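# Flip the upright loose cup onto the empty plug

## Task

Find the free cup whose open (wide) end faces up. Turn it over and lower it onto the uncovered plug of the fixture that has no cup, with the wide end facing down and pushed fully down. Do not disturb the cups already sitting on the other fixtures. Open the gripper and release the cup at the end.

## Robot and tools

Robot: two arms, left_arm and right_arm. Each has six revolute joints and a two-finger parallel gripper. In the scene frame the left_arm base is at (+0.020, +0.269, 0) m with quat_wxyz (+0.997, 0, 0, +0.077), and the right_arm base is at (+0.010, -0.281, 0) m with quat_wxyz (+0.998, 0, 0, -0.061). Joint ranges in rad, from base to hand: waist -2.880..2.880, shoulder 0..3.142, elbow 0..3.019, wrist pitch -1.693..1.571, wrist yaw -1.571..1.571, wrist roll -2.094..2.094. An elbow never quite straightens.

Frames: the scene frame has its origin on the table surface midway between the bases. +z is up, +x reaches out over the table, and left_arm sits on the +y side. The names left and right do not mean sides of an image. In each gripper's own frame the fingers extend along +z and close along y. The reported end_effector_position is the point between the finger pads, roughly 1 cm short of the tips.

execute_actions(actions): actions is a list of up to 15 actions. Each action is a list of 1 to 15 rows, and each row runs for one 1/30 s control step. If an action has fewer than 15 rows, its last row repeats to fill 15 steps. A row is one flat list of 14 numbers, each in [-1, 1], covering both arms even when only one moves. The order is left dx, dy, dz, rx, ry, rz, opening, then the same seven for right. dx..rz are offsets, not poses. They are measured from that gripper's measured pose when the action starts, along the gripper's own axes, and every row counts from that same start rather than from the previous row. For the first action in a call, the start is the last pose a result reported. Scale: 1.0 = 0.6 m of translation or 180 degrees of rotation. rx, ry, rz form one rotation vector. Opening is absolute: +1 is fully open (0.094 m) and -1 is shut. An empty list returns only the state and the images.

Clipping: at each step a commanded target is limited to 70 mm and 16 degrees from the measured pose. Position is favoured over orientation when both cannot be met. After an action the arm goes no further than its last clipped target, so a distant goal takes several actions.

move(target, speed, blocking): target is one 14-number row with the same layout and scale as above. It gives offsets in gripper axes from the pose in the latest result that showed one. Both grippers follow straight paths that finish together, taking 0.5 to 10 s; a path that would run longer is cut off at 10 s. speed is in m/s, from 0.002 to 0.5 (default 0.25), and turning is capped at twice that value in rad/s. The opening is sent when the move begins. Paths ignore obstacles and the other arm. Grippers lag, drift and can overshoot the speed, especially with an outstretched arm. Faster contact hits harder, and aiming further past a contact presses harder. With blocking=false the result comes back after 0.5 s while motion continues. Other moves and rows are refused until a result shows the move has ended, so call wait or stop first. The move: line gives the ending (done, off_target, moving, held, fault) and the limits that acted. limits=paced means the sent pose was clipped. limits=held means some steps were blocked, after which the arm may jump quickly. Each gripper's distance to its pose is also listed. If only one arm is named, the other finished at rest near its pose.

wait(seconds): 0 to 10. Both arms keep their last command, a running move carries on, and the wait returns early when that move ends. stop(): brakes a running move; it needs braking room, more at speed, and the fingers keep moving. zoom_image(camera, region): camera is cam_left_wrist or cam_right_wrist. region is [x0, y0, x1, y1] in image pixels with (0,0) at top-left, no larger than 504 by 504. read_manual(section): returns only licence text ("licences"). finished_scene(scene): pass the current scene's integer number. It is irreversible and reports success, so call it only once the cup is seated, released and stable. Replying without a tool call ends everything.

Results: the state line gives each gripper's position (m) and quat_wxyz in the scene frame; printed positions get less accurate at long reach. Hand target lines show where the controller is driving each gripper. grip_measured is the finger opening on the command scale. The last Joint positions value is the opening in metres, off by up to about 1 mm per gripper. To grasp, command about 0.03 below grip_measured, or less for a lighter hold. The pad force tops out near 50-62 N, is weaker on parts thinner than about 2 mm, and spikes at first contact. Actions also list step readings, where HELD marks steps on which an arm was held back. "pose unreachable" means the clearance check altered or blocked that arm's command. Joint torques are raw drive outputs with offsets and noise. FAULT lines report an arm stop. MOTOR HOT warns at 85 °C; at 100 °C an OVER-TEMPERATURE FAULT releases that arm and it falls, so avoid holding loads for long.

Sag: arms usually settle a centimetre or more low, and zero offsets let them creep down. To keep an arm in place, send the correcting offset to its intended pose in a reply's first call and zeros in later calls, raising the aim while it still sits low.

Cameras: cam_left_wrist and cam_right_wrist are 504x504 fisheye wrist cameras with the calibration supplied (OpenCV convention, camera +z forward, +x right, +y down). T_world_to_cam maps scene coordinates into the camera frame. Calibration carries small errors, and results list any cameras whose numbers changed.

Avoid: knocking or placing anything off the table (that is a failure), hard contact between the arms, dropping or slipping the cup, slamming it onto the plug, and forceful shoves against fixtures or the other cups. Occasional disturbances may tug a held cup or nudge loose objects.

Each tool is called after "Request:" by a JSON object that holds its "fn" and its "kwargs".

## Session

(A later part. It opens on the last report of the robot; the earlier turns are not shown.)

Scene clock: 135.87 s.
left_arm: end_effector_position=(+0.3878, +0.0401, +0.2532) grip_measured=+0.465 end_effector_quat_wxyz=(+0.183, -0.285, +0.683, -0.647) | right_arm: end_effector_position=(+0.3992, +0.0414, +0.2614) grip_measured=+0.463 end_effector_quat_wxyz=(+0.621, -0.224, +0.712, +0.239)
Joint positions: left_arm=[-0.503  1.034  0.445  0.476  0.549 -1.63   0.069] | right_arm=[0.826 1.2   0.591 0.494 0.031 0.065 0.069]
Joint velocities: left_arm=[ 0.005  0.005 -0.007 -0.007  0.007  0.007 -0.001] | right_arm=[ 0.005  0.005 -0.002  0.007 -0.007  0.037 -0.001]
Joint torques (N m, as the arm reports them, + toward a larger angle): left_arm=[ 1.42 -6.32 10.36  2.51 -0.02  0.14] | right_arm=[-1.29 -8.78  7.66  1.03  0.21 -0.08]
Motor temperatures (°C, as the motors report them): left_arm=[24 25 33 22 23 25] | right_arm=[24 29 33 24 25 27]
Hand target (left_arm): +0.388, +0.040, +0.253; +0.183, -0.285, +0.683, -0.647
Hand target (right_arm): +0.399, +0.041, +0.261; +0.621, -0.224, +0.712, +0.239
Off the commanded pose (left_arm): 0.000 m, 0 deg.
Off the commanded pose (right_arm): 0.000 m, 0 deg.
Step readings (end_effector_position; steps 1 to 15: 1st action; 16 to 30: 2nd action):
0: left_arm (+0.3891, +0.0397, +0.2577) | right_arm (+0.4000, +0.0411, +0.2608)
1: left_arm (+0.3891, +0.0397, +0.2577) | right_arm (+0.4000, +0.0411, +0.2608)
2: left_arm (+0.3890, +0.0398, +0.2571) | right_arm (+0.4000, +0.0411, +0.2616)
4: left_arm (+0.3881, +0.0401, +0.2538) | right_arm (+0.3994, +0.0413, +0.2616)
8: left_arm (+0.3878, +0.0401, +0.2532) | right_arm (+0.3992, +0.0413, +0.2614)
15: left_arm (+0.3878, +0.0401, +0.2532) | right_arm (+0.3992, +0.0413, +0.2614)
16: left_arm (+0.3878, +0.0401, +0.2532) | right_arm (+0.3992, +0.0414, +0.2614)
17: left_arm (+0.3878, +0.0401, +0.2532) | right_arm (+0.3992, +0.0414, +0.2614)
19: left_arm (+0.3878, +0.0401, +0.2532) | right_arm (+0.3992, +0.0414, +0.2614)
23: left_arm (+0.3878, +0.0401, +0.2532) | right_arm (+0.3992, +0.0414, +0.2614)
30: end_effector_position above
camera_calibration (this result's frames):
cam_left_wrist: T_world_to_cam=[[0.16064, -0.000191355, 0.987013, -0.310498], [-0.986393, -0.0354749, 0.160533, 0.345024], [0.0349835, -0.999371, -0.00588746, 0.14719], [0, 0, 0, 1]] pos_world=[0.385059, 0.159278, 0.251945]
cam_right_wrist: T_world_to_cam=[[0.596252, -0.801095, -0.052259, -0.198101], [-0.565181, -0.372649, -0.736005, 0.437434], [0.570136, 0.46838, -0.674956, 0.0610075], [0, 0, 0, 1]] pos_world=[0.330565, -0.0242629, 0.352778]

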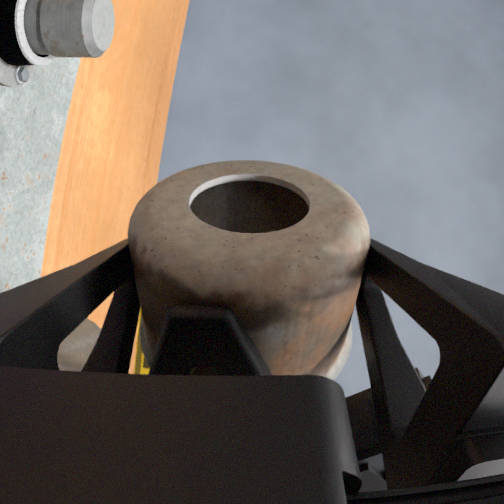

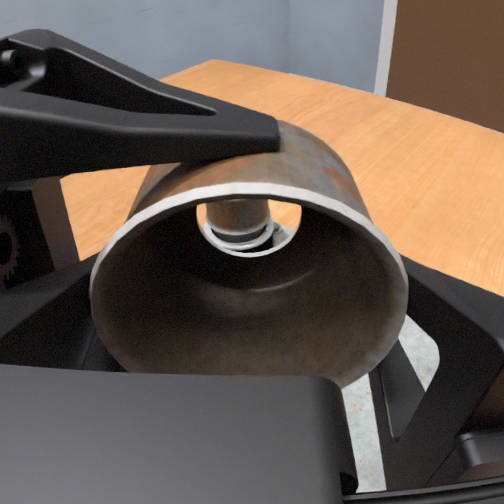

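Request:
{"fn": "execute_actions", "kwargs": {"actions": [[[0,0,0,0,0,0,0.15,0,0,0,0,0,0,1]],[[0,0,0,0,0,0,0.15,0,0,0,0,0,0,1]]]}}

Request:
{"fn": "move", "kwargs": {"target": [0,0,0,0,0,0,0.15,0,0,-0.2,0,0,0,1], "speed": 0.15}}

Scene clock: 140.03 s.
left_arm: end_effector_position=(+0.3869, +0.0404, +0.2512) grip_measured=+0.465 end_effector_quat_wxyz=(+0.182, -0.286, +0.684, -0.646) | right_arm: end_effector_position=(+0.3975, +0.0399, +0.2563) grip_measured=+1.000 end_effector_quat_wxyz=(+0.618, -0.225, +0.715, +0.237)
Joint positions: left_arm=[-0.503  1.034  0.441  0.476  0.549 -1.63   0.069] | right_arm=[0.826 1.2   0.582 0.494 0.031 0.065 0.094]
Joint velocities: left_arm=[-0.005 -0.005  0.022  0.017 -0.081  0.022  0.   ] | right_arm=[ 0.005  0.005 -0.002 -0.007  0.066 -0.007  0.   ]
Joint torques (N m, as the arm reports them, + toward a larger angle): left_arm=[ 1.63 -6.33 10.52  2.52  0.    0.15] | right_arm=[-1.27 -8.17  7.55  1.33  0.2   0.03]
Motor temperatures (°C, as the motors report them): left_arm=[24 25 33 22 23 25] | right_arm=[24 29 33 24 25 27]
Hand target (left_arm): +0.387, +0.040, +0.252; +0.183, -0.285, +0.684, -0.646
Hand target (right_arm): +0.398, +0.041, +0.259; +0.619, -0.225, +0.714, +0.238
Off the commanded pose (left_arm): 0.002 m, 0 deg.
Off the commanded pose (right_arm): 0.002 m, 0 deg.
Step readings (end_effector_position; steps 1 to 15: 1st action; 16 to 30: 2nd action):
0: left_arm (+0.3878, +0.0401, +0.2532) | right_arm (+0.3992, +0.0414, +0.2614)
1: left_arm (+0.3878, +0.0401, +0.2532) | right_arm (+0.3992, +0.0414, +0.2614)
2: left_arm (+0.3878, +0.0401, +0.2532) | right_arm (+0.3991, +0.0412, +0.2609)
4: left_arm (+0.3878, +0.0401, +0.2532) | right_arm (+0.3986, +0.0408, +0.2595)
8: left_arm (+0.3877, +0.0401, +0.2530) | right_arm (+0.3982, +0.0405, +0.2584)
15: left_arm (+0.3875, +0.0402, +0.2526) | right_arm (+0.3982, +0.0405, +0.2584)
16: left_arm (+0.3875, +0.0402, +0.2526) | right_arm (+0.3981, +0.0404, +0.2582)
17: left_arm (+0.3875, +0.0402, +0.2526) | right_arm (+0.3980, +0.0403, +0.2578)
19: left_arm (+0.3873, +0.0403, +0.2520) | right_arm (+0.3978, +0.0401, +0.2571)
23: left_arm (+0.3870, +0.0403, +0.2514) | right_arm (+0.3975, +0.0399, +0.2563)
30: end_effector_position above
camera_calibration (this result's frames):
cam_left_wrist: T_world_to_cam=[[0.164178, -0.00147592, 0.98643, -0.309512], [-0.985811, -0.0356862, 0.164022, 0.343427], [0.0349598, -0.999362, -0.00731389, 0.147886], [0, 0, 0, 1]] pos_world=[0.384199, 0.15959, 0.250064]
cam_right_wrist: T_world_to_cam=[[0.595889, -0.801402, -0.0516819, -0.198502], [-0.570301, -0.376986, -0.729821, 0.432774], [0.565397, 0.464366, -0.681682, 0.0630209], [0, 0, 0, 1]] pos_world=[0.329464, -0.0251948, 0.348549]

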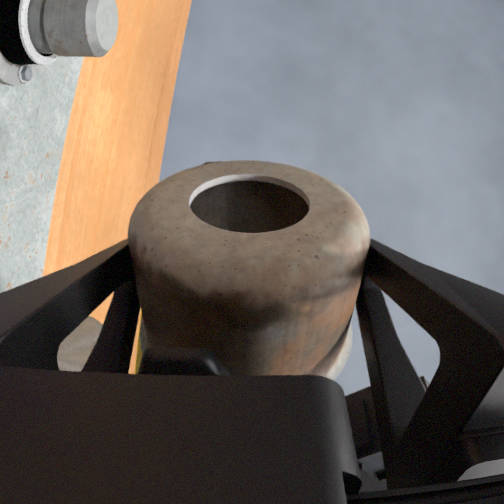

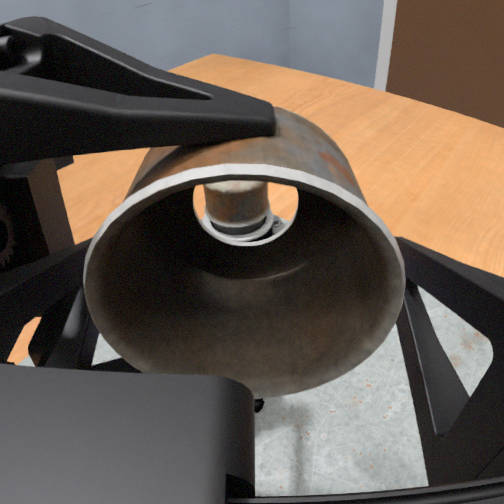

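Scene clock: 141.20 s.
left_arm: end_effector_position=(+0.3857, +0.0408, +0.2483) grip_measured=+0.465 end_effector_quat_wxyz=(+0.181, -0.287, +0.685, -0.644) | right_arm: end_effector_position=(+0.3049, -0.0384, +0.2665) grip_measured=+1.000 end_effector_quat_wxyz=(+0.618, -0.224, +0.716, +0.235)
Joint positions: left_arm=[-0.503  1.034  0.435  0.476  0.549 -1.63   0.069] | right_arm=[0.831 0.713 0.36  0.228 0.042 0.065 0.094]
Joint velocities: left_arm=[ 0.005 -0.005  0.002  0.007  0.007  0.022  0.   ] | right_arm=[-0.015 -0.005 -0.007 -0.022 -0.007 -0.037  0.   ]
Joint torques (N m, as the arm reports them, + toward a larger angle): left_arm=[ 1.54 -6.21 10.88  2.47  0.02  0.17] | right_arm=[ 0.3  -3.49  9.07  0.93  0.25  0.  ]
Motor temperatures (°C, as the motors report them): left_arm=[24 25 33 22 23 25] | right_arm=[24 29 33 24 25 27]
Hand target (left_arm): +0.387, +0.040, +0.251; +0.182, -0.286, +0.684, -0.646
Hand target (right_arm): +0.304, -0.035, +0.270; +0.618, -0.225, +0.715, +0.237
Off the commanded pose (left_arm): 0.003 m, 0 deg.
Off the commanded pose (right_arm): 0.006 m, 0 deg.
move: done
camera_calibration (this result's frames):
cam_left_wrist: T_world_to_cam=[[0.169128, -0.00327303, 0.985589, -0.30812], [-0.984975, -0.0359896, 0.168904, 0.341196], [0.0349181, -0.999347, -0.00931071, 0.148857], [0, 0, 0, 1]] pos_world=[0.382984, 0.160031, 0.247437]
cam_right_wrist: T_world_to_cam=[[0.591329, -0.804864, -0.0502268, -0.204711], [-0.572853, -0.375402, -0.728637, 0.358485], [0.567599, 0.459637, -0.683056, 0.158164], [0, 0, 0, 1]] pos_world=[0.236637, -0.102887, 0.358958]

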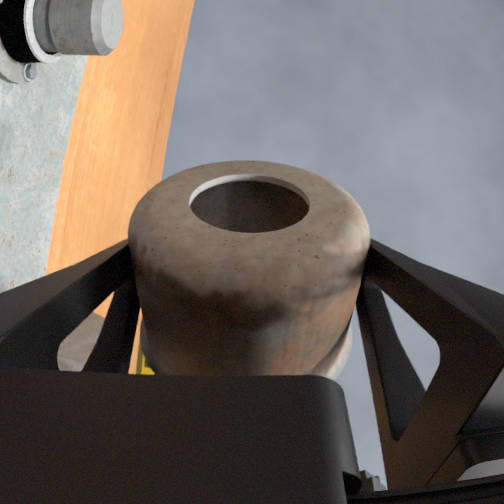

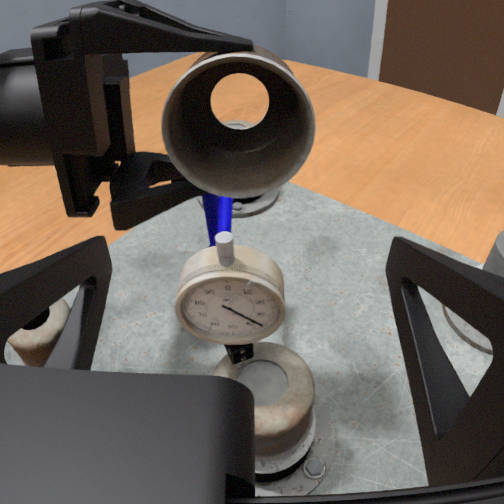

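Request:
{"fn": "move", "kwargs": {"target": [0,-0.07,0,0,0,0.5,0.15,0,0,0,0,0,0,1], "speed": 0.4}}

Scene clock: 144.97 s.
left_arm: end_effector_position=(+0.3787, +0.0432, +0.2454) grip_measured=+0.465 end_effector_quat_wxyz=(+0.552, +0.273, +0.715, -0.332) | right_arm: end_effector_position=(+0.3041, -0.0391, +0.2623) grip_measured=+1.000 end_effector_quat_wxyz=(+0.616, -0.224, +0.718, +0.234)
Joint positions: left_arm=[-0.503  0.983  0.451  0.33   0.55  -0.07   0.069] | right_arm=[0.831 0.713 0.353 0.227 0.042 0.065 0.094]
Joint velocities: left_arm=[-0.005 -0.015 -0.002 -0.017  0.11   0.037 -0.   ] | right_arm=[-0.015 -0.034 -0.012  0.012  0.007  0.051  0.   ]
Joint torques (N m, as the arm reports them, + toward a larger angle): left_arm=[ 1.98 -7.51 16.72  1.96  0.2   0.18] | right_arm=[-1.2  -2.9   8.67  1.03  0.2  -0.06]
Motor temperatures (°C, as the motors report them): left_arm=[24 25 33 22 23 25] | right_arm=[24 29 34 24 25 27]
Hand target (left_arm): +0.389, +0.041, +0.289; +0.584, +0.281, +0.688, -0.328
Hand target (right_arm): +0.305, -0.038, +0.267; +0.618, -0.224, +0.716, +0.235
Off the commanded pose (left_arm): 0.047 m, 5 deg.
Off the commanded pose (right_arm): 0.004 m, 0 deg.
move: off_target (left_arm)
camera_calibration (this result's frames):
cam_left_wrist: T_world_to_cam=[[-0.752638, -0.633652, 0.178943, 0.27021], [-0.563226, 0.47881, -0.673437, 0.359577], [0.341045, -0.60764, -0.71726, 0.192316], [0, 0, 0, 1]] pos_world=[0.340306, 0.115909, 0.331741]
cam_right_wrist: T_world_to_cam=[[0.591054, -0.8051, -0.0496897, -0.205074], [-0.576853, -0.378824, -0.723694, 0.354413], [0.563822, 0.456406, -0.68833, 0.158522], [0, 0, 0, 1]] pos_world=[0.236276, -0.103195, 0.355412]

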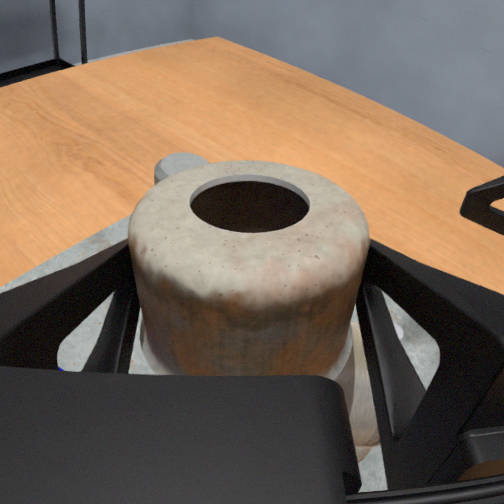

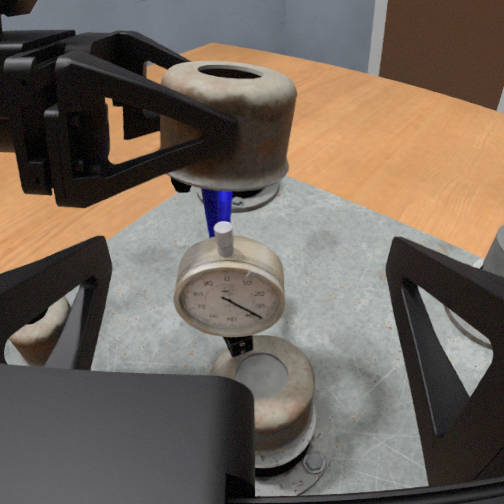

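Request:
{"fn": "move", "kwargs": {"target": [-0.09,0,0,0,-0.06,0.056,0.15,0,0,0,0,0,0,1], "speed": 0.2}}

Scene clock: 148.17 s.
left_arm: end_effector_position=(+0.3837, +0.0414, +0.2816) grip_measured=+0.465 end_effector_quat_wxyz=(+0.623, +0.300, +0.651, -0.314) | right_arm: end_effector_position=(+0.3031, -0.0399, +0.2579) grip_measured=+1.000 end_effector_quat_wxyz=(+0.613, -0.225, +0.720, +0.233)
Joint positions: left_arm=[-0.503  0.989  0.451  0.506  0.55  -0.018  0.069] | right_arm=[0.831 0.713 0.345 0.227 0.042 0.065 0.094]
Joint velocities: left_arm=[ 0.005  0.015 -0.022  0.012 -0.022 -0.007  0.   ] | right_arm=[-0.005 -0.005  0.002 -0.032 -0.066 -0.081  0.   ]
Joint torques (N m, as the arm reports them, + toward a larger angle): left_arm=[ 2.2  -5.88 12.65  4.23  0.02  0.13] | right_arm=[-1.23 -2.49  8.57  1.22  0.19 -0.09]
Motor temperatures (°C, as the motors report them): left_arm=[24 25 34 22 23 25] | right_arm=[24 28 34 24 25 27]
Hand target (left_arm): +0.391, +0.042, +0.298; +0.643, +0.303, +0.633, -0.307
Hand target (right_arm): +0.304, -0.039, +0.262; +0.616, -0.224, +0.718, +0.234
Off the commanded pose (left_arm): 0.018 m, 3 deg.
Off the commanded pose (right_arm): 0.005 m, 0 deg.
move: off_target (left_arm)
camera_calibration (this result's frames):
cam_left_wrist: T_world_to_cam=[[-0.778055, -0.626815, 0.0416347, 0.314499], [-0.414223, 0.462083, -0.784155, 0.362391], [0.472281, -0.627362, -0.619167, 0.138304], [0, 0, 0, 1]] pos_world=[0.32949, 0.116445, 0.356709]
cam_right_wrist: T_world_to_cam=[[0.590782, -0.805333, -0.04915, -0.205448], [-0.580825, -0.382222, -0.718713, 0.350206], [0.560017, 0.45315, -0.693567, 0.158792], [0, 0, 0, 1]] pos_world=[0.235857, -0.103554, 0.351733]

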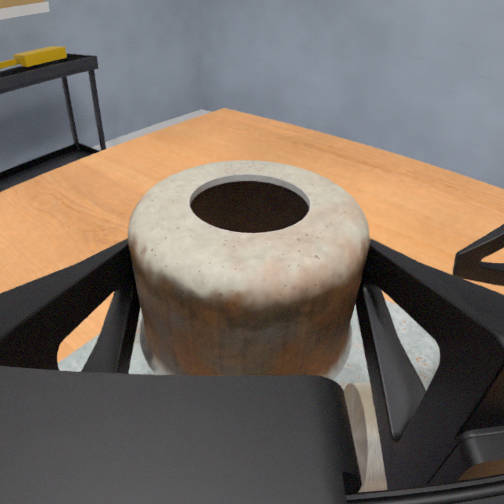

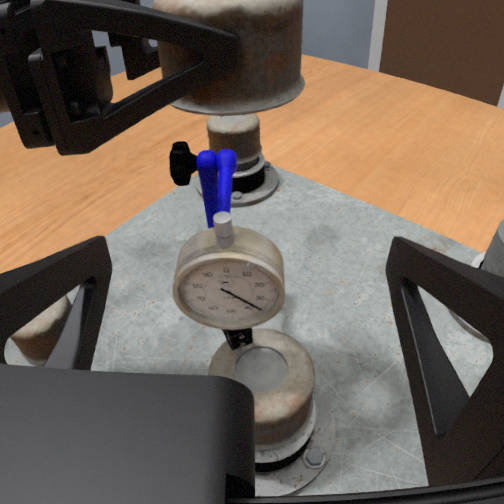

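Request:
{"fn": "move", "kwargs": {"target": [0,0,0,0,0,0,0.15,-0.062,0.017,0.048,0,-0.05,-0.02,1], "speed": 0.15}}

Scene clock: 151.87 s.
left_arm: end_effector_position=(+0.3839, +0.0413, +0.2811) grip_measured=+0.465 end_effector_quat_wxyz=(+0.623, +0.300, +0.651, -0.313) | right_arm: end_effector_position=(+0.3178, -0.0215, +0.2644) grip_measured=+1.000 end_effector_quat_wxyz=(+0.655, -0.228, +0.683, +0.229)
Joint positions: left_arm=[-0.503  0.99   0.451  0.506  0.55  -0.017  0.069] | right_arm=[0.856 0.854 0.342 0.474 0.074 0.017 0.094]
Joint velocities: left_arm=[-0.015  0.005 -0.022  0.012  0.066  0.022 -0.001] | right_arm=[ 0.005  0.005 -0.007  0.032  0.007 -0.022  0.   ]
Joint torques (N m, as the arm reports them, + toward a larger angle): left_arm=[ 1.57 -5.92 10.6   2.39 -0.02  0.02] | right_arm=[ 0.27 -2.62 10.81  1.84  0.21 -0.2 ]
Motor temperatures (°C, as the motors report them): left_arm=[24 25 34 22 23 25] | right_arm=[24 28 34 24 25 27]
Hand target (left_arm): +0.384, +0.041, +0.282; +0.623, +0.300, +0.651, -0.314
Hand target (right_arm): +0.323, -0.013, +0.291; +0.674, -0.229, +0.663, +0.232
Off the commanded pose (left_arm): 0.000 m, 0 deg.
Off the commanded pose (right_arm): 0.029 m, 3 deg.
move: off_target (right_arm)
camera_calibration (this result's frames):
cam_left_wrist: T_world_to_cam=[[-0.778086, -0.626838, 0.0407029, 0.314882], [-0.414112, 0.463151, -0.783583, 0.361881], [0.472328, -0.62655, -0.619953, 0.138078], [0, 0, 0, 1]] pos_world=[0.329647, 0.116287, 0.356349]
cam_right_wrist: T_world_to_cam=[[0.591222, -0.806479, -0.00694308, -0.210233], [-0.500063, -0.359811, -0.787701, 0.363463], [0.632766, 0.469178, -0.616019, 0.103396], [0, 0, 0, 1]] pos_world=[0.240624, -0.0872812, 0.348534]

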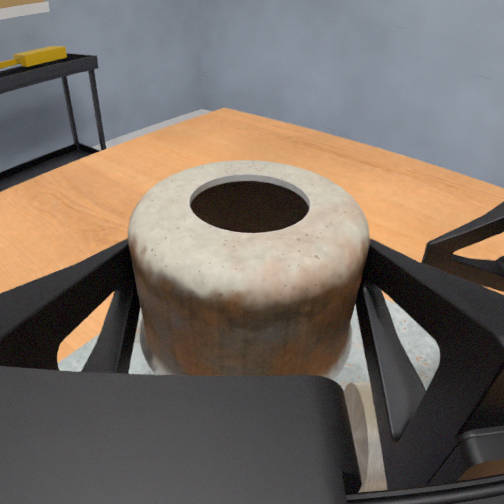

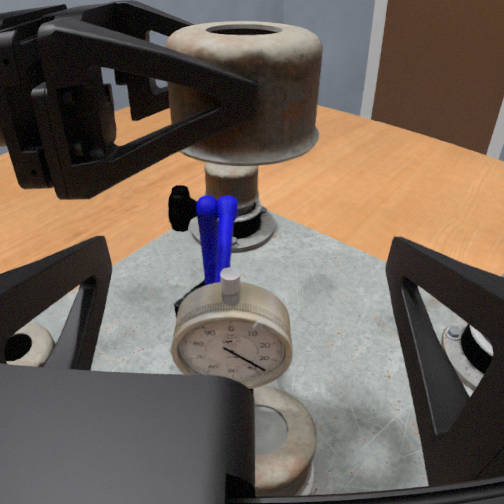

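Request:
{"fn": "move", "kwargs": {"target": [0,0,0,0,0,0,0.15,-0.08,0,0.06,0,0,0,1], "speed": 0.1}}

Scene clock: 157.87 s.
left_arm: end_effector_position=(+0.3839, +0.0413, +0.2811) grip_measured=+0.465 end_effector_quat_wxyz=(+0.623, +0.300, +0.651, -0.313) | right_arm: end_effector_position=(+0.3360, -0.0039, +0.2880) grip_measured=+1.000 end_effector_quat_wxyz=(+0.644, -0.235, +0.692, +0.226)
Joint positions: left_arm=[-0.503  0.99   0.451  0.506  0.55  -0.017  0.069] | right_arm=[0.855 0.894 0.453 0.371 0.068 0.015 0.094]
Joint velocities: left_arm=[-0.005 -0.005  0.002 -0.002 -0.037 -0.007 -0.   ] | right_arm=[0.015 0.015 0.002 0.007 0.051 0.022 0.   ]
Joint torques (N m, as the arm reports them, + toward a larger angle): left_arm=[ 1.44 -5.95 10.52  2.36 -0.03  0.05] | right_arm=[-1.13 -4.12 11.52  0.78  0.03  0.05]
Motor temperatures (°C, as the motors report them): left_arm=[24 25 34 22 23 25] | right_arm=[24 28 36 24 25 27]
Hand target (left_arm): +0.384, +0.041, +0.281; +0.623, +0.300, +0.651, -0.313
Hand target (right_arm): +0.346, +0.001, +0.311; +0.655, -0.228, +0.683, +0.229
Off the commanded pose (left_arm): 0.000 m, 0 deg.
Off the commanded pose (right_arm): 0.026 m, 2 deg.
move: off_target (right_arm)
camera_calibration (this result's frames):
cam_left_wrist: T_world_to_cam=[[-0.778086, -0.626838, 0.0407029, 0.314882], [-0.414112, 0.463151, -0.783583, 0.361881], [0.472328, -0.62655, -0.619953, 0.138078], [0, 0, 0, 1]] pos_world=[0.329647, 0.116287, 0.356349]
cam_right_wrist: T_world_to_cam=[[0.59582, -0.803116, -0.00187163, -0.209648], [-0.515508, -0.380658, -0.767692, 0.396851], [0.615833, 0.458371, -0.640816, 0.110956], [0, 0, 0, 1]] pos_world=[0.261162, -0.0681663, 0.375369]

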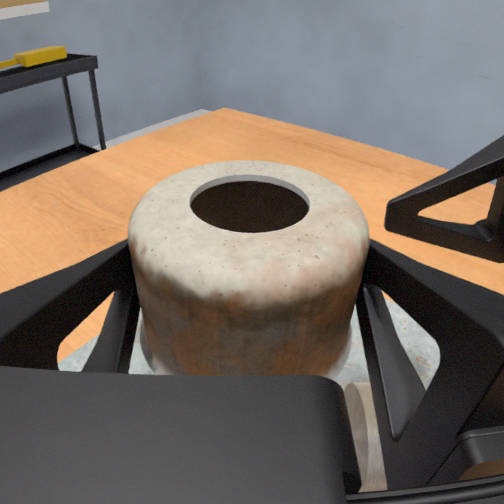

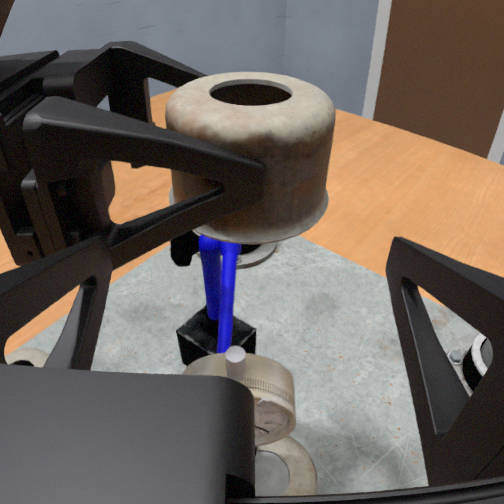

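Request:
{"fn": "move", "kwargs": {"target": [0,0,0,0,0,0,0.15,-0.012,0,0.098,0,-0.025,0,1], "speed": 0.06}}

Scene clock: 161.17 s.
left_arm: end_effector_position=(+0.3867, +0.0470, +0.2788) grip_measured=+0.465 end_effector_quat_wxyz=(+0.625, +0.296, +0.654, -0.306) | right_arm: end_effector_position=(+0.3687, +0.0201, +0.2495) grip_measured=+1.000 end_effector_quat_wxyz=(+0.640, -0.235, +0.697, +0.223)
Joint positions: left_arm=[-0.489  0.99   0.447  0.506  0.546 -0.012  0.069] | right_arm=[0.844 1.126 0.473 0.572 0.061 0.014 0.094]
Joint velocities: left_arm=[ 0.005 -0.005 -0.002  0.017  0.066 -0.037 -0.001] | right_arm=[-0.015  0.005  0.007  0.012  0.007 -0.095  0.   ]
Joint torques (N m, as the arm reports them, + toward a larger angle): left_arm=[ 0.13 -6.18 11.    2.53  0.11 -0.04] | right_arm=[-1.03 -7.59 11.64  2.03  0.05 -0.06]
Motor temperatures (°C, as the motors report them): left_arm=[24 25 33 22 23 25] | right_arm=[24 28 37 24 25 27]
Hand target (left_arm): +0.384, +0.041, +0.281; +0.623, +0.300, +0.651, -0.313
Hand target (right_arm): +0.380, +0.031, +0.291; +0.670, -0.226, +0.667, +0.235
Off the commanded pose (left_arm): 0.007 m, 1 deg.
Off the commanded pose (right_arm): 0.046 m, 5 deg.
move: off_target (right_arm)
camera_calibration (this result's frames):
cam_left_wrist: T_world_to_cam=[[-0.767058, -0.640463, 0.0378018, 0.317913], [-0.422186, 0.459515, -0.781412, 0.361269], [0.483095, -0.615348, -0.622869, 0.135028], [0, 0, 0, 1]] pos_world=[0.331149, 0.120692, 0.354386]
cam_right_wrist: T_world_to_cam=[[0.592745, -0.80539, -0.00103013, -0.208992], [-0.523611, -0.384391, -0.760312, 0.394522], [0.611952, 0.451211, -0.649557, 0.0589752], [0, 0, 0, 1]] pos_world=[0.294365, -0.0432791, 0.338052]

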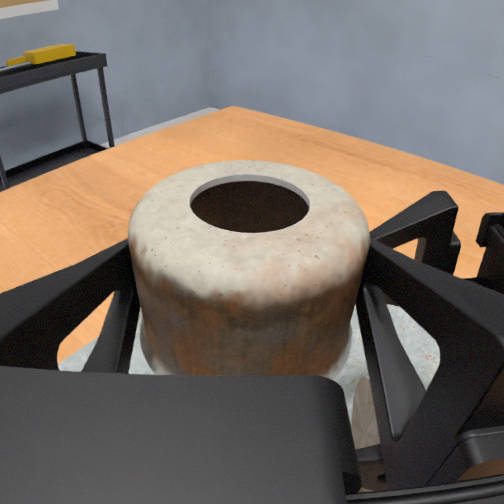

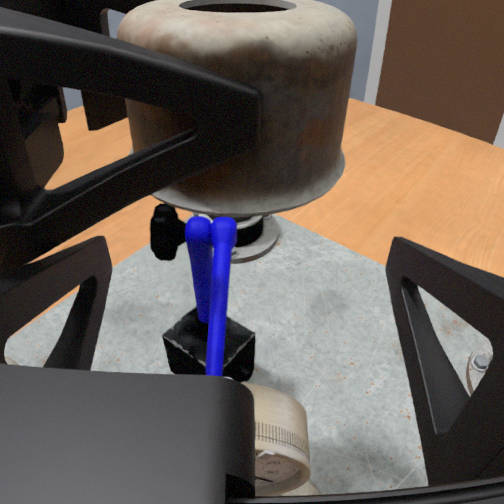

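Request:
{"fn": "move", "kwargs": {"target": [0,0,0,0,0,0,0.15,-0.06,0,-0.09,0,0,0,1], "speed": 0.15}}

Scene clock: 163.27 s.
left_arm: end_effector_position=(+0.3864, +0.0471, +0.2780) grip_measured=+0.465 end_effector_quat_wxyz=(+0.624, +0.296, +0.655, -0.306) | right_arm: end_effector_position=(+0.3284, -0.0151, +0.2891) grip_measured=+1.000 end_effector_quat_wxyz=(+0.642, -0.233, +0.696, +0.222)
Joint positions: left_arm=[-0.489  0.99   0.446  0.506  0.546 -0.012  0.069] | right_arm=[0.848 0.836 0.435 0.324 0.07  0.014 0.094]
Joint velocities: left_arm=[-0.005 -0.005 -0.007 -0.007 -0.022 -0.007  0.001] | right_arm=[-0.015 -0.005  0.002 -0.007  0.007  0.051  0.   ]
Joint torques (N m, as the arm reports them, + toward a larger angle): left_arm=[ 1.49 -5.73 10.71  2.39 -0.04  0.03] | right_arm=[-0.52 -3.92  8.68  0.92  0.23  0.03]
Motor temperatures (°C, as the motors report them): left_arm=[24 25 33 22 23 25] | right_arm=[24 28 37 24 25 27]
Hand target (left_arm): +0.387, +0.047, +0.279; +0.625, +0.296, +0.654, -0.306
Hand target (right_arm): +0.328, -0.012, +0.290; +0.640, -0.235, +0.696, +0.223
Off the commanded pose (left_arm): 0.001 m, 0 deg.
Off the commanded pose (right_arm): 0.004 m, 0 deg.
move: done
camera_calibration (this result's frames):
cam_left_wrist: T_world_to_cam=[[-0.766984, -0.640482, 0.0389674, 0.317431], [-0.423547, 0.459712, -0.780559, 0.360722], [0.482021, -0.615181, -0.623866, 0.135398], [0, 0, 0, 1]] pos_world=[0.330983, 0.120775, 0.353666]
cam_right_wrist: T_world_to_cam=[[0.58877, -0.8083, -0.000729228, -0.212229], [-0.522518, -0.379916, -0.763308, 0.390579], [0.616705, 0.449794, -0.646034, 0.122568], [0, 0, 0, 1]] pos_world=[0.25345, -0.0782877, 0.377161]

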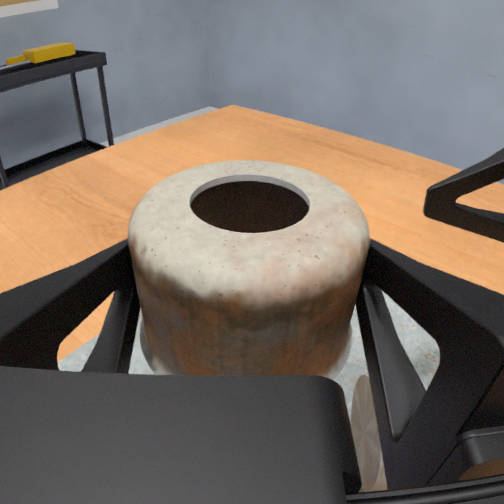

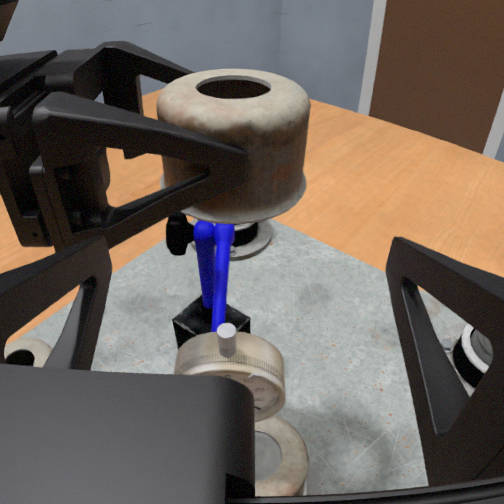

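Request:
{"fn": "move", "kwargs": {"target": [-0.03,-0.085,0.012,0,0,0,0.15,0,0,0,0,0,0,1], "speed": 0.08}}

Scene clock: 165.60 s.
left_arm: end_effector_position=(+0.3704, +0.0270, +0.2789) grip_measured=+0.465 end_effector_quat_wxyz=(+0.623, +0.281, +0.675, -0.279) | right_arm: end_effector_position=(+0.3267, -0.0176, +0.2852) grip_measured=+1.000 end_effector_quat_wxyz=(+0.641, -0.232, +0.697, +0.220)
Joint positions: left_arm=[-0.621  0.926  0.441  0.413  0.349 -0.003  0.069] | right_arm=[0.847 0.829 0.424 0.324 0.072 0.014 0.094]
Joint velocities: left_arm=[-0.015 -0.005 -0.017 -0.022  0.007 -0.066 -0.001] | right_arm=[-0.005 -0.005 -0.017  0.012  0.051  0.037  0.   ]
Joint torques (N m, as the arm reports them, + toward a larger angle): left_arm=[-2.16 -7.63 11.73  2.    0.61 -0.09] | right_arm=[-1.51 -2.8   9.1   0.96  0.07  0.  ]
Motor temperatures (°C, as the motors report them): left_arm=[24 25 33 22 23 25] | right_arm=[24 28 37 24 25 27]
Hand target (left_arm): +0.353, +0.010, +0.295; +0.624, +0.298, +0.655, -0.304
Hand target (right_arm): +0.328, -0.015, +0.289; +0.643, -0.233, +0.696, +0.222
Off the commanded pose (left_arm): 0.031 m, 4 deg.
Off the commanded pose (right_arm): 0.005 m, 0 deg.
move: off_target (left_arm)
camera_calibration (this result's frames):
cam_left_wrist: T_world_to_cam=[[-0.723071, -0.689914, 0.034462, 0.278564], [-0.468597, 0.453241, -0.75828, 0.374589], [0.507528, -0.564439, -0.651017, 0.12802], [0, 0, 0, 1]] pos_world=[0.311979, 0.0946656, 0.357787]
cam_right_wrist: T_world_to_cam=[[0.586305, -0.81009, -0.000144503, -0.212614], [-0.525978, -0.380542, -0.760615, 0.386075], [0.616112, 0.446028, -0.649204, 0.123295], [0, 0, 0, 1]] pos_world=[0.25176, -0.0803115, 0.373667]

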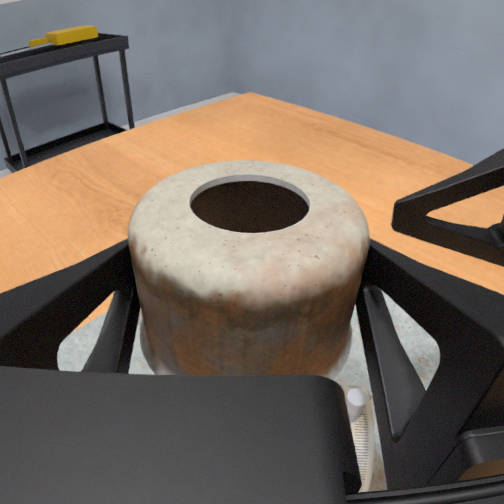

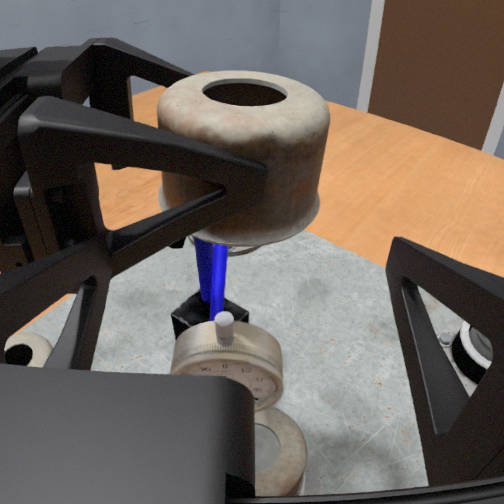

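Request:
{"fn": "move", "kwargs": {"target": [0,0,0,0,0,0,0.15,0,-0.3,-0.2,0,0,0,1], "speed": 0.3}}

Scene clock: 173.63 s.
left_arm: end_effector_position=(+0.3704, +0.0278, +0.2772) grip_measured=+0.465 end_effector_quat_wxyz=(+0.622, +0.280, +0.676, -0.278) | right_arm: end_effector_position=(+0.3363, -0.2341, +0.2755) grip_measured=+1.000 end_effector_quat_wxyz=(+0.631, -0.215, +0.709, +0.230)
Joint positions: left_arm=[-0.62   0.926  0.438  0.412  0.346 -0.002  0.069] | right_arm=[-0.16   0.636  0.356  0.116 -0.92  -0.076  0.094]
Joint velocities: left_arm=[-0.005 -0.015  0.002  0.002 -0.007  0.051  0.   ] | right_arm=[ 0.005 -0.024  0.007 -0.017 -0.066 -0.037  0.   ]
Joint torques (N m, as the arm reports them, + toward a larger angle): left_arm=[ 1.58 -5.44 11.16  2.49  0.08  0.01] | right_arm=[ 0.06 -0.72 10.73  0.78 -0.06 -0.26]
Motor temperatures (°C, as the motors report them): left_arm=[24 25 33 22 23 25] | right_arm=[24 28 37 24 25 27]
Hand target (left_arm): +0.370, +0.027, +0.279; +0.623, +0.281, +0.675, -0.279
Hand target (right_arm): +0.341, -0.233, +0.296; +0.641, -0.232, +0.697, +0.220
Off the commanded pose (left_arm): 0.002 m, 0 deg.
Off the commanded pose (right_arm): 0.018 m, 3 deg.
move: off_target (right_arm)
camera_calibration (this result's frames):
cam_left_wrist: T_world_to_cam=[[-0.720656, -0.692426, 0.0346647, 0.278338], [-0.471963, 0.453351, -0.756124, 0.373576], [0.507845, -0.561266, -0.65351, 0.127832], [0, 0, 0, 1]] pos_world=[0.311981, 0.0951151, 0.35636]
cam_right_wrist: T_world_to_cam=[[0.574684, -0.8171, -0.0456779, -0.378785], [-0.562749, -0.354036, -0.746976, 0.316213], [0.594182, 0.45498, -0.663281, 0.22099], [0, 0, 0, 1]] pos_world=[0.264321, -0.298101, 0.36548]

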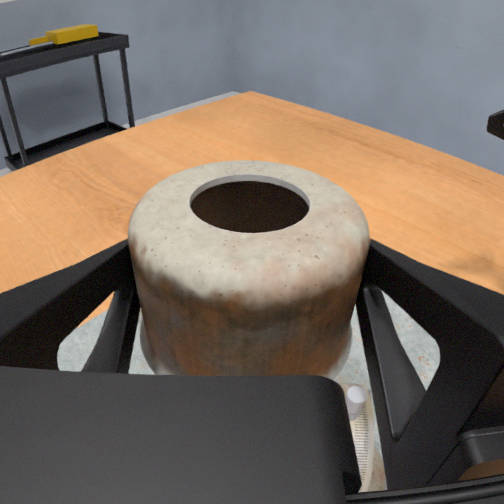

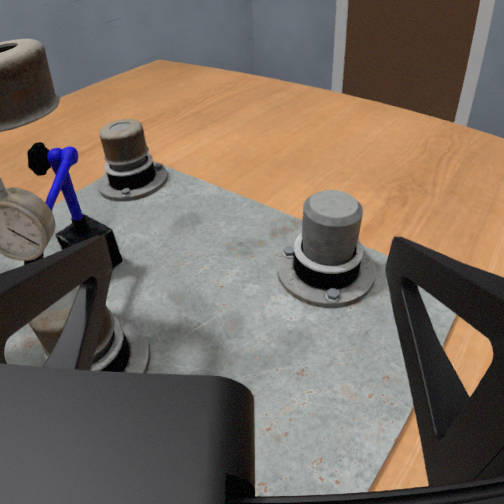

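Request:
{"fn": "move", "kwargs": {"target": [-0.067,0.1,0.44,0.185,-0.02,0,0.15,0,0,0,0,0,0,1], "speed": 0.25}}

Scene clock: 177.73 s.
left_arm: end_effector_position=(+0.5810, -0.1238, +0.2854) grip_measured=+0.465 end_effector_quat_wxyz=(+0.523, +0.437, +0.560, -0.471) | right_arm: end_effector_position=(+0.3353, -0.2338, +0.2716) grip_measured=+1.000 end_effector_quat_wxyz=(+0.629, -0.215, +0.711, +0.230)
Joint positions: left_arm=[-0.553  1.799  1.261  0.522  0.998 -0.057  0.069] | right_arm=[-0.16   0.636  0.349  0.116 -0.92  -0.079  0.094]
Joint velocities: left_arm=[ 0.005  0.005  0.002 -0.007 -0.022 -0.007  0.   ] | right_arm=[ 0.005 -0.005  0.002  0.002 -0.007 -0.007  0.   ]
Joint torques (N m, as the arm reports them, + toward a larger angle): left_arm=[  1.99 -18.71  15.47   1.62   0.07  -0.07] | right_arm=[-0.65 -1.87  8.69  0.9   0.09 -0.01]
Motor temperatures (°C, as the motors report them): left_arm=[24 25 34 22 23 25] | right_arm=[24 28 37 24 25 27]
Hand target (left_arm): +0.596, -0.124, +0.305; +0.535, +0.437, +0.550, -0.469
Hand target (right_arm): +0.336, -0.234, +0.275; +0.631, -0.215, +0.709, +0.230
Off the commanded pose (left_arm): 0.020 m, 2 deg.
Off the commanded pose (right_arm): 0.004 m, 0 deg.
move: off_target (left_arm)
camera_calibration (this result's frames):
cam_left_wrist: T_world_to_cam=[[-0.981025, -0.177804, 0.0773039, 0.527626], [-0.168533, 0.584938, -0.793375, 0.398465], [0.0958472, -0.791349, -0.603805, 0.137873], [0, 0, 0, 1]] pos_world=[0.571554, -0.0301583, 0.358593]
cam_right_wrist: T_world_to_cam=[[0.574737, -0.816934, -0.0479208, -0.377562], [-0.566287, -0.354759, -0.743952, 0.313035], [0.59076, 0.454714, -0.666512, 0.220785], [0, 0, 0, 1]] pos_world=[0.263836, -0.297785, 0.361946]

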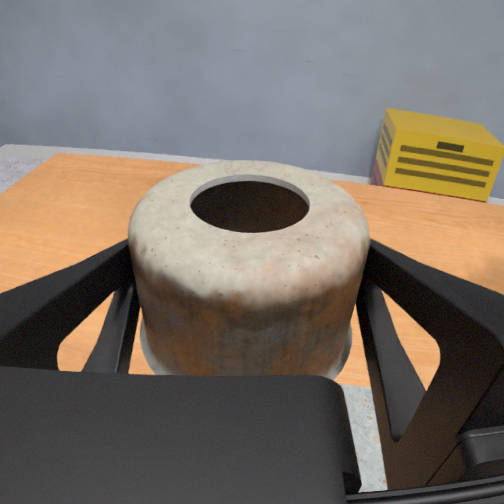

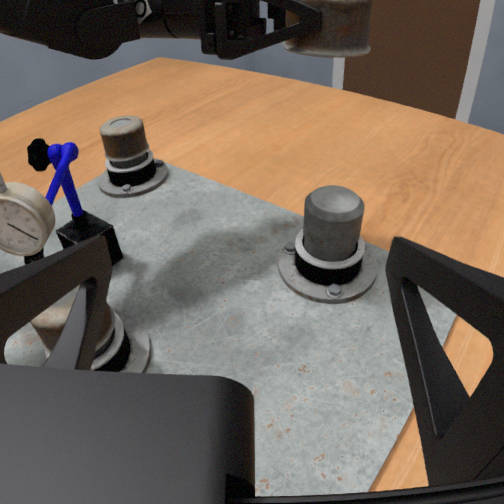

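Request:
{"fn": "move", "kwargs": {"target": [0.135,0.035,0.052,0,0,0.022,0.15,0,0,0,0,0,0,1], "speed": 0.15}}

Scene clock: 180.50 s.
left_arm: end_effector_position=(+0.5960, -0.1424, +0.1803) grip_measured=+0.465 end_effector_quat_wxyz=(+0.513, +0.446, +0.571, -0.460) | right_arm: end_effector_position=(+0.3344, -0.2335, +0.2679) grip_measured=+1.000 end_effector_quat_wxyz=(+0.627, -0.213, +0.713, +0.231)
Joint positions: left_arm=[-0.573  1.987  1.261  0.637  0.973  0.006  0.069] | right_arm=[-0.16   0.636  0.342  0.116 -0.92  -0.079  0.094]
Joint velocities: left_arm=[-0.015 -0.005 -0.002  0.027  0.007 -0.007  0.001] | right_arm=[-0.005 -0.015  0.022  0.002  0.007 -0.051  0.   ]
Joint torques (N m, as the arm reports them, + toward a larger angle): left_arm=[  1.52 -19.68  12.56   3.77  -0.07   0.16] | right_arm=[-1.08 -1.85  8.72  0.84  0.04  0.  ]
Motor temperatures (°C, as the motors report them): left_arm=[24 25 34 22 23 25] | right_arm=[24 28 37 24 25 27]
Hand target (left_arm): +0.602, -0.151, +0.204; +0.539, +0.457, +0.544, -0.452
Hand target (right_arm): +0.335, -0.234, +0.272; +0.629, -0.215, +0.711, +0.230
Off the commanded pose (left_arm): 0.025 m, 5 deg.
Off the commanded pose (right_arm): 0.004 m, 0 deg.
move: off_target (left_arm)
camera_calibration (this result's frames):
cam_left_wrist: T_world_to_cam=[[-0.979935, -0.184731, 0.0748398, 0.545986], [-0.174849, 0.616499, -0.767696, 0.332121], [0.0956785, -0.765378, -0.636429, 0.0679748], [0, 0, 0, 1]] pos_world=[0.586598, -0.0518653, 0.257368]
cam_right_wrist: T_world_to_cam=[[0.574403, -0.816837, -0.0532754, -0.37542], [-0.571182, -0.353336, -0.740881, 0.310987], [0.586355, 0.455994, -0.66952, 0.221309], [0, 0, 0, 1]] pos_world=[0.263507, -0.297689, 0.358575]

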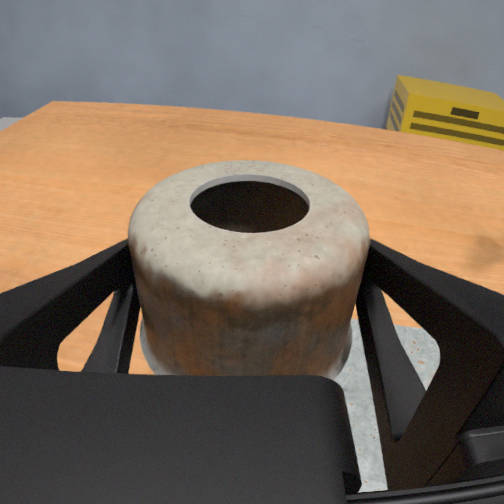

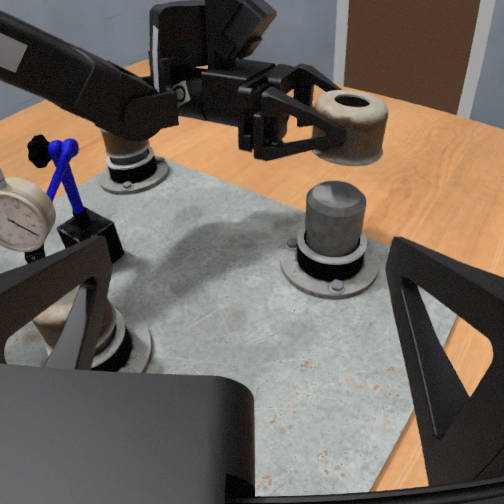

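Request:
{"fn": "move", "kwargs": {"target": [0.01,0,-0.01,0,-0.025,0.03,0.15,0,0,0,0,0,0,1], "speed": 0.08}}

Scene clock: 185.17 s.
left_arm: end_effector_position=(+0.5908, -0.1407, +0.1825) grip_measured=+0.465 end_effector_quat_wxyz=(+0.552, +0.456, +0.531, -0.453) | right_arm: end_effector_position=(+0.3334, -0.2332, +0.2640) grip_measured=+1.000 end_effector_quat_wxyz=(+0.625, -0.212, +0.715, +0.233)
Joint positions: left_arm=[-0.573  2.012  1.236  0.812  0.978 -0.007  0.069] | right_arm=[-0.16   0.636  0.335  0.116 -0.92  -0.079  0.094]
Joint velocities: left_arm=[ 0.005 -0.005  0.007  0.012  0.022  0.007  0.   ] | right_arm=[ 0.005 -0.015 -0.007  0.012  0.022 -0.051  0.   ]
Joint torques (N m, as the arm reports them, + toward a larger angle): left_arm=[  2.47 -18.44   9.12   3.59   0.05  -0.06] | right_arm=[-0.31 -0.76  8.74  0.85 -0.01  0.02]
Motor temperatures (°C, as the motors report them): left_arm=[24 26 34 23 23 25] | right_arm=[24 28 37 24 25 27]
Hand target (left_arm): +0.595, -0.136, +0.175; +0.556, +0.454, +0.529, -0.452
Hand target (right_arm): +0.334, -0.233, +0.268; +0.627, -0.213, +0.713, +0.231
Off the commanded pose (left_arm): 0.010 m, 1 deg.
Off the commanded pose (right_arm): 0.004 m, 0 deg.
move: done
camera_calibration (this result's frames):
cam_left_wrist: T_world_to_cam=[[-0.983966, -0.177705, -0.0152318, 0.56086], [-0.0912486, 0.574943, -0.813089, 0.284887], [0.153248, -0.798662, -0.58194, 0.0225241], [0, 0, 0, 1]] pos_world=[0.574411, -0.0461369, 0.253289]
cam_right_wrist: T_world_to_cam=[[0.574013, -0.816724, -0.0589247, -0.373166], [-0.576327, -0.35184, -0.737602, 0.308814], [0.581685, 0.457352, -0.67266, 0.221845], [0, 0, 0, 1]] pos_world=[0.263135, -0.297582, 0.355019]

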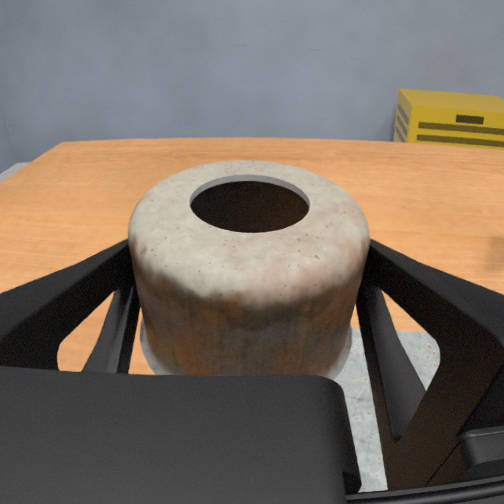

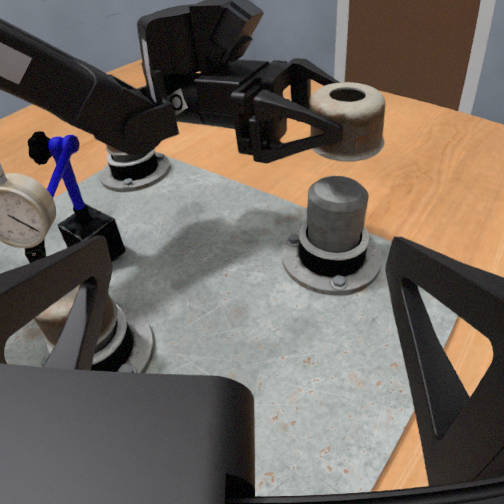

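Request:
{"fn": "move", "kwargs": {"target": [0.05,0,0,0,0,0,0.15,0,0,0,0,0,0,1], "speed": 0.06}}

Request:
{"fn": "zoom_image", "kwargs": {"camera": "cam_right_wrist", "region": [240,70,440,310]}}

Scene clock: 187.13 s.
left_arm: end_effector_position=(+0.5912, -0.1408, +0.1573) grip_measured=+0.465 end_effector_quat_wxyz=(+0.545, +0.454, +0.538, -0.455) | right_arm: end_effector_position=(+0.3324, -0.2329, +0.2603) grip_measured=+1.000 end_effector_quat_wxyz=(+0.622, -0.211, +0.717, +0.234)
Joint positions: left_arm=[-0.573  2.053  1.232  0.836  0.978 -0.008  0.069] | right_arm=[-0.16   0.636  0.328  0.116 -0.92  -0.079  0.094]
Joint velocities: left_arm=[-0.005  0.005  0.002  0.012  0.007 -0.051 -0.   ] | right_arm=[-0.015  0.005 -0.012 -0.017  0.022 -0.037  0.   ]
Joint torques (N m, as the arm reports them, + toward a larger angle): left_arm=[  1.53 -19.43   8.71   3.73  -0.05   0.06] | right_arm=[-0.61 -1.75  8.65  0.9   0.07 -0.03]
Motor temperatures (°C, as the motors report them): left_arm=[24 26 34 23 23 25] | right_arm=[24 28 37 24 25 27]
Hand target (left_arm): +0.592, -0.141, +0.153; +0.552, +0.456, +0.531, -0.453
Hand target (right_arm): +0.333, -0.233, +0.264; +0.625, -0.212, +0.715, +0.233
Off the commanded pose (left_arm): 0.005 m, 1 deg.
Off the commanded pose (right_arm): 0.004 m, 0 deg.
move: done
camera_calibration (this result's frames):
cam_left_wrist: T_world_to_cam=[[-0.984091, -0.177643, 0.00288604, 0.558031], [-0.107376, 0.581735, -0.80626, 0.274], [0.141547, -0.793743, -0.591554, 0.016847], [0, 0, 0, 1]] pos_world=[0.576189, -0.0468931, 0.229271]
cam_right_wrist: T_world_to_cam=[[0.573606, -0.816606, -0.0642739, -0.371037], [-0.58118, -0.350429, -0.734459, 0.306743], [0.57724, 0.458645, -0.675603, 0.222336], [0, 0, 0, 1]] pos_world=[0.262761, -0.297473, 0.351653]

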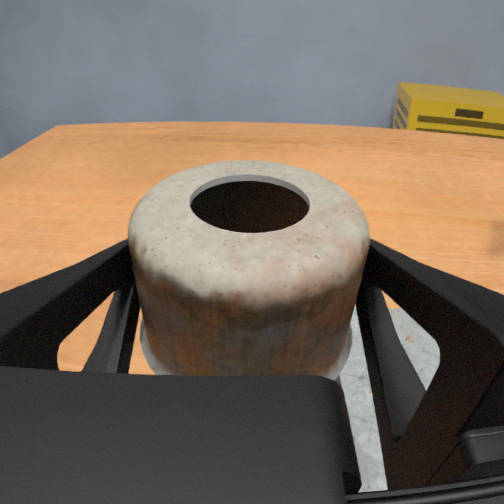

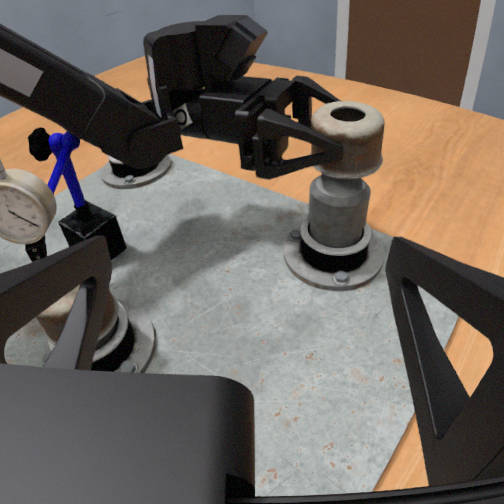

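Region (240, 70, 440, 310) of cam_right_wrist's 504x504 image, scaled by 2.100, with more detail than that image has.

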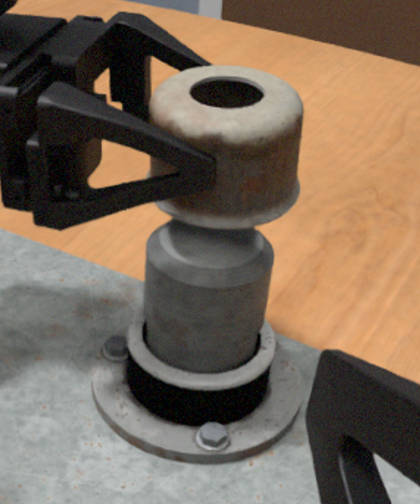

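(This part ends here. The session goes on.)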